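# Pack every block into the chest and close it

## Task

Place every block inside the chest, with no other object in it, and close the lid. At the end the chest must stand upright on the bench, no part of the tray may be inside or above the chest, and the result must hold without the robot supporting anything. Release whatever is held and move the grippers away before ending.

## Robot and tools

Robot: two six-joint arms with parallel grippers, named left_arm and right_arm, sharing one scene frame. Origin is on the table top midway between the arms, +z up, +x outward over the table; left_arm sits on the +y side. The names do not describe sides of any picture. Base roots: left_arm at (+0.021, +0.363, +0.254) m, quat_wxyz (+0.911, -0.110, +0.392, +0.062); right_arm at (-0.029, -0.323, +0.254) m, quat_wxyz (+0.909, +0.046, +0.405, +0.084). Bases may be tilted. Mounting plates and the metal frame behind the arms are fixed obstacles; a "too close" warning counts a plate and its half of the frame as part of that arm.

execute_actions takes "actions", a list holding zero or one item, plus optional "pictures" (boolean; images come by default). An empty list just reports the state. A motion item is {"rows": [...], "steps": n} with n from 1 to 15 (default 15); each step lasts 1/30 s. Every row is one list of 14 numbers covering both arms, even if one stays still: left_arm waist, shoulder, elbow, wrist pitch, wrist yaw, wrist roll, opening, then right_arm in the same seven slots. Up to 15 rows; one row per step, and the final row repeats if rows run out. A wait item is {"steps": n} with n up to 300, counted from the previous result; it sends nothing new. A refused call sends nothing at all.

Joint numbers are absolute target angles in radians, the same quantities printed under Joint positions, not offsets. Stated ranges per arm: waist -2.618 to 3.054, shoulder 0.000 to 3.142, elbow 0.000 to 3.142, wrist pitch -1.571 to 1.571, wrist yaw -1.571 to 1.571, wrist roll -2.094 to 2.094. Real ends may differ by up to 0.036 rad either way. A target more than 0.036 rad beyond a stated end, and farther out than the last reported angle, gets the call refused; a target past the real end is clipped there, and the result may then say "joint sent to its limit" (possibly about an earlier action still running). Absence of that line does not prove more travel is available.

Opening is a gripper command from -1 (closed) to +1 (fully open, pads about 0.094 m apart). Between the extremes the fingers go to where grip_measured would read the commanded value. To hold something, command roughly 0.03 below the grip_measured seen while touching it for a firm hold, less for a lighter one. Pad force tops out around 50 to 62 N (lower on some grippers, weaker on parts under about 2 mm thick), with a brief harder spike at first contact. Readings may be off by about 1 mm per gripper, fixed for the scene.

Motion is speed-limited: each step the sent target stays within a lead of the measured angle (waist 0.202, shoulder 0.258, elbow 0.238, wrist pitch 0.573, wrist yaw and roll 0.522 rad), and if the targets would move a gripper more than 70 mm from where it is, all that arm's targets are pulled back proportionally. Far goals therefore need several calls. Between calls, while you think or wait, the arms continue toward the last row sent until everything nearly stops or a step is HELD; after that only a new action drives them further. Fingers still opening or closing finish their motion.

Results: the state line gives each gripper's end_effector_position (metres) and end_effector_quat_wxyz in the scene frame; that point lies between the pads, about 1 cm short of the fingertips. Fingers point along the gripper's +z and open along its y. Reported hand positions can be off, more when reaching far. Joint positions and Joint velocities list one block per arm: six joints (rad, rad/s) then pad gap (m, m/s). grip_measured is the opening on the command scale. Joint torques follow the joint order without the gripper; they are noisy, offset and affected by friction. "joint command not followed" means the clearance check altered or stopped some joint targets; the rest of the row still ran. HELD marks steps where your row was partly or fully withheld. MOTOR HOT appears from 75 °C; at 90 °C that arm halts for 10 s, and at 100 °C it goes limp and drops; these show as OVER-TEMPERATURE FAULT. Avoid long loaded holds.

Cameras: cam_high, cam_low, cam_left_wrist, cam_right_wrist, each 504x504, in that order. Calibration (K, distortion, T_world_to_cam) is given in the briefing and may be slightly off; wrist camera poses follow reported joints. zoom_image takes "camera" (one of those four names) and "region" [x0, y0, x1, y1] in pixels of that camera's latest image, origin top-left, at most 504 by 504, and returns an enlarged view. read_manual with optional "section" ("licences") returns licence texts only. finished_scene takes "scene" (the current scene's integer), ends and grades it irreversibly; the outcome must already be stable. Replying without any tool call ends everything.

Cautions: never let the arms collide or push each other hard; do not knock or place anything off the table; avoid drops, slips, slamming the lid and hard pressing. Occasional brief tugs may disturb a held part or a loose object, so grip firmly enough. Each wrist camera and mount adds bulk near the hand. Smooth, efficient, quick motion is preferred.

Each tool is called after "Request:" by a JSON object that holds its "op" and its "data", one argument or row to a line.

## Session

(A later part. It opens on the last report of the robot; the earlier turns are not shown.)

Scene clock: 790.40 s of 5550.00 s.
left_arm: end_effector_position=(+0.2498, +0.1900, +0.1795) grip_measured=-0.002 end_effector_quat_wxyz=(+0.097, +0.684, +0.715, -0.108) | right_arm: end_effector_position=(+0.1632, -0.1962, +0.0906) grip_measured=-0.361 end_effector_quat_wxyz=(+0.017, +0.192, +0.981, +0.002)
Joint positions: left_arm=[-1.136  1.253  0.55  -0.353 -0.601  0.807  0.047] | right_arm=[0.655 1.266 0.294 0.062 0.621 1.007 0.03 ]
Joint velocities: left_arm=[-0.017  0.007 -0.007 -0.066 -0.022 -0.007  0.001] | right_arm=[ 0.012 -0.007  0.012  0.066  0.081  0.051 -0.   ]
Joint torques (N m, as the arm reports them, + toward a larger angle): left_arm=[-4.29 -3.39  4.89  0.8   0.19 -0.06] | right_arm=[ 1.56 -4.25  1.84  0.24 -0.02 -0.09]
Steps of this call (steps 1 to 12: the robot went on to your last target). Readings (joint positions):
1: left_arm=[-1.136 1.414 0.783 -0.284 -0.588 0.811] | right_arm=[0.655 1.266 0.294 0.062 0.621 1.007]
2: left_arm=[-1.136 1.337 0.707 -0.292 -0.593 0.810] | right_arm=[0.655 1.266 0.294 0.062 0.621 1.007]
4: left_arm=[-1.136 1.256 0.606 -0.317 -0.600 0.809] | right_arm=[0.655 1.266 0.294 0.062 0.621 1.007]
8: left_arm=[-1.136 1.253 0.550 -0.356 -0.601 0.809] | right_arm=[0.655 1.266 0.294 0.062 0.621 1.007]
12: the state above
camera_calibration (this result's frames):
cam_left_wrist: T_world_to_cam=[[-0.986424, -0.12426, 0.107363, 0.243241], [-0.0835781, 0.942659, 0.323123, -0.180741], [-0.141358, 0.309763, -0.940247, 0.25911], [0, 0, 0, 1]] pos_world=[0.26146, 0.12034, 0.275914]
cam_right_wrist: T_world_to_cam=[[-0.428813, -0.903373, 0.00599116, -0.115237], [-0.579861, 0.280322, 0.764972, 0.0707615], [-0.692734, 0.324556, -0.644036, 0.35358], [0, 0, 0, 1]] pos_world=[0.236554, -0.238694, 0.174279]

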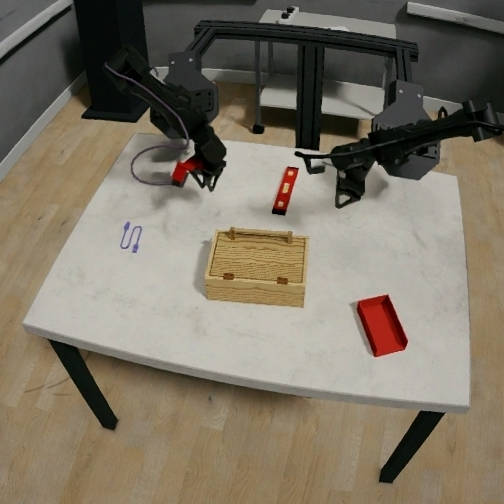

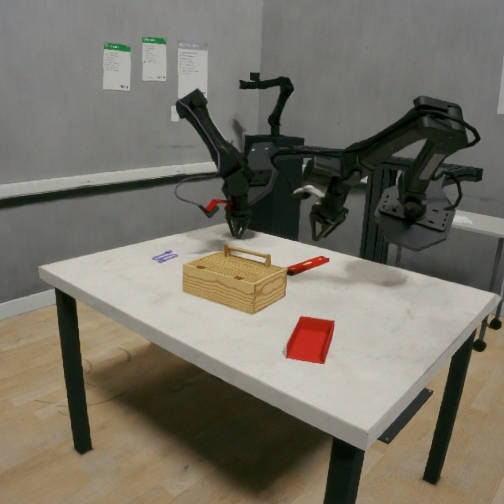

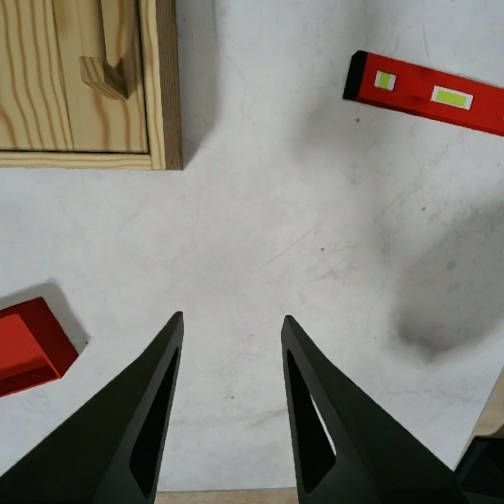

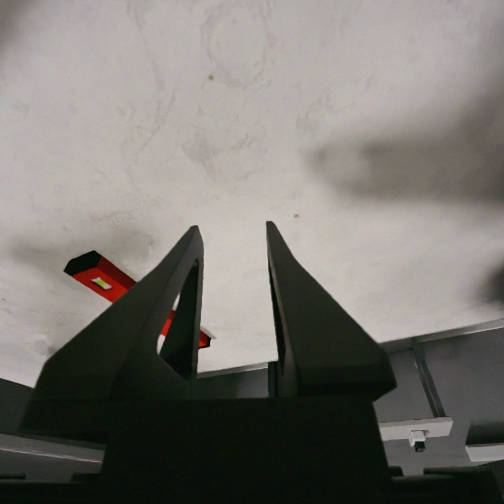

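Request:
{"op": "execute_actions", "data": {
  "actions": []
}}

Scene clock: 808.20 s of 5550.00 s.
left_arm: end_effector_position=(+0.2498, +0.1900, +0.1795) grip_measured=-0.002 end_effector_quat_wxyz=(+0.097, +0.683, +0.716, -0.108) | right_arm: end_effector_position=(+0.1632, -0.1962, +0.0906) grip_measured=-0.361 end_effector_quat_wxyz=(+0.017, +0.192, +0.981, +0.002)
Joint positions: left_arm=[-1.136  1.253  0.55  -0.353 -0.601  0.806  0.047] | right_arm=[0.655 1.266 0.294 0.062 0.621 1.007 0.03 ]
Joint velocities: left_arm=[-0.007  0.017  0.002 -0.007 -0.095 -0.007  0.001] | right_arm=[-0.007 -0.007 -0.017 -0.081  0.051  0.007  0.001]
Joint torques (N m, as the arm reports them, + toward a larger angle): left_arm=[-4.23 -3.38  4.87  0.82  0.18 -0.05] | right_arm=[ 1.51 -4.22  1.84  0.21 -0.01 -0.11]
Steps of this call (steps 1 to 30: the robot went on to your last target; steps 31 to 100: nothing new was sent; then 14.47 s passed at rest). Readings (joint positions):
1: left_arm=[-1.136 1.253 0.550 -0.353 -0.601 0.807] | right_arm=[0.655 1.266 0.294 0.062 0.621 1.007]
2: left_arm=[-1.136 1.253 0.550 -0.353 -0.601 0.807] | right_arm=[0.655 1.266 0.294 0.062 0.621 1.007]
4: left_arm=[-1.136 1.253 0.550 -0.353 -0.601 0.807] | right_arm=[0.655 1.266 0.294 0.062 0.621 1.007]
8: left_arm=[-1.136 1.253 0.550 -0.353 -0.601 0.807] | right_arm=[0.655 1.266 0.294 0.062 0.621 1.007]
100: the state above
All arms were judged still, so your last target was given up. Only a new action makes them travel on or press farther. Fingers that are still opening or closing keep moving.
camera_calibration (this result's frames):
cam_left_wrist: T_world_to_cam=[[-0.986252, -0.125342, 0.107686, 0.243345], [-0.0845053, 0.942564, 0.32316, -0.180498], [-0.142006, 0.309617, -0.940197, 0.25929], [0, 0, 0, 1]] pos_world=[0.261568, 0.120352, 0.275909]
cam_right_wrist: T_world_to_cam=[[-0.428813, -0.903373, 0.00599116, -0.115237], [-0.579861, 0.280322, 0.764972, 0.0707615], [-0.692734, 0.324556, -0.644036, 0.35358], [0, 0, 0, 1]] pos_world=[0.236554, -0.238694, 0.174279]

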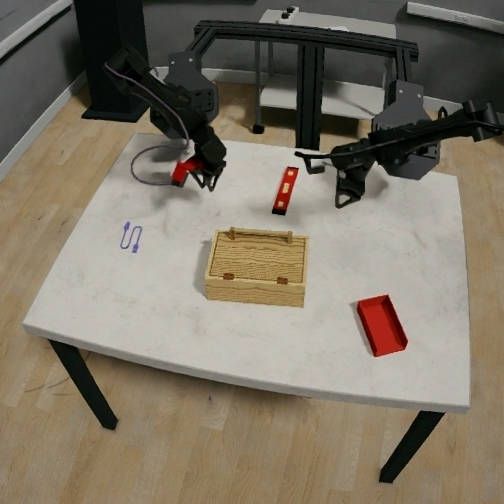

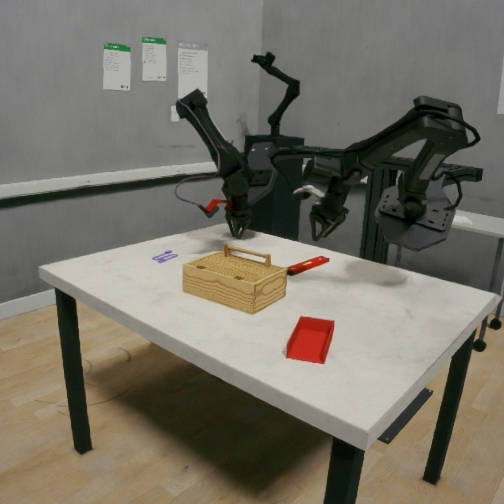

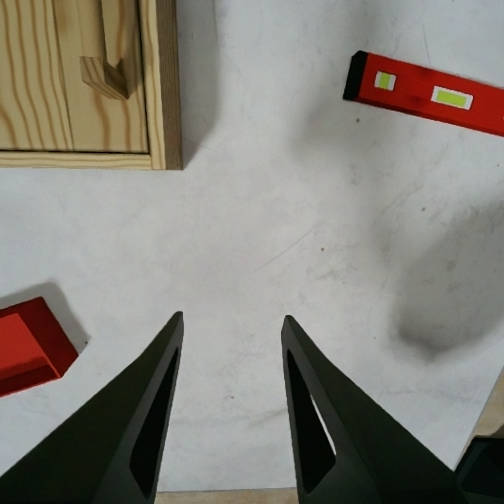

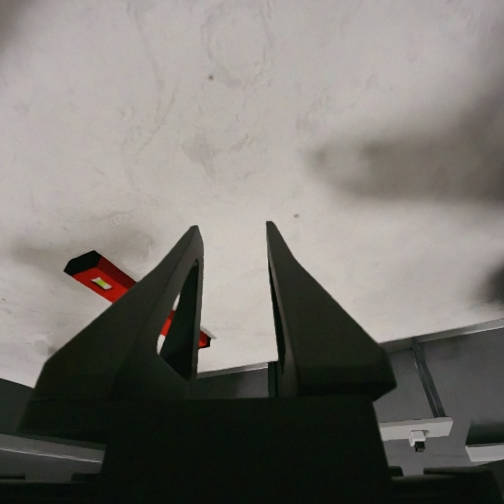

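Request:
{"op": "finished_scene", "data": {
  "scene": 1
}}

The scene is finished: the task was done.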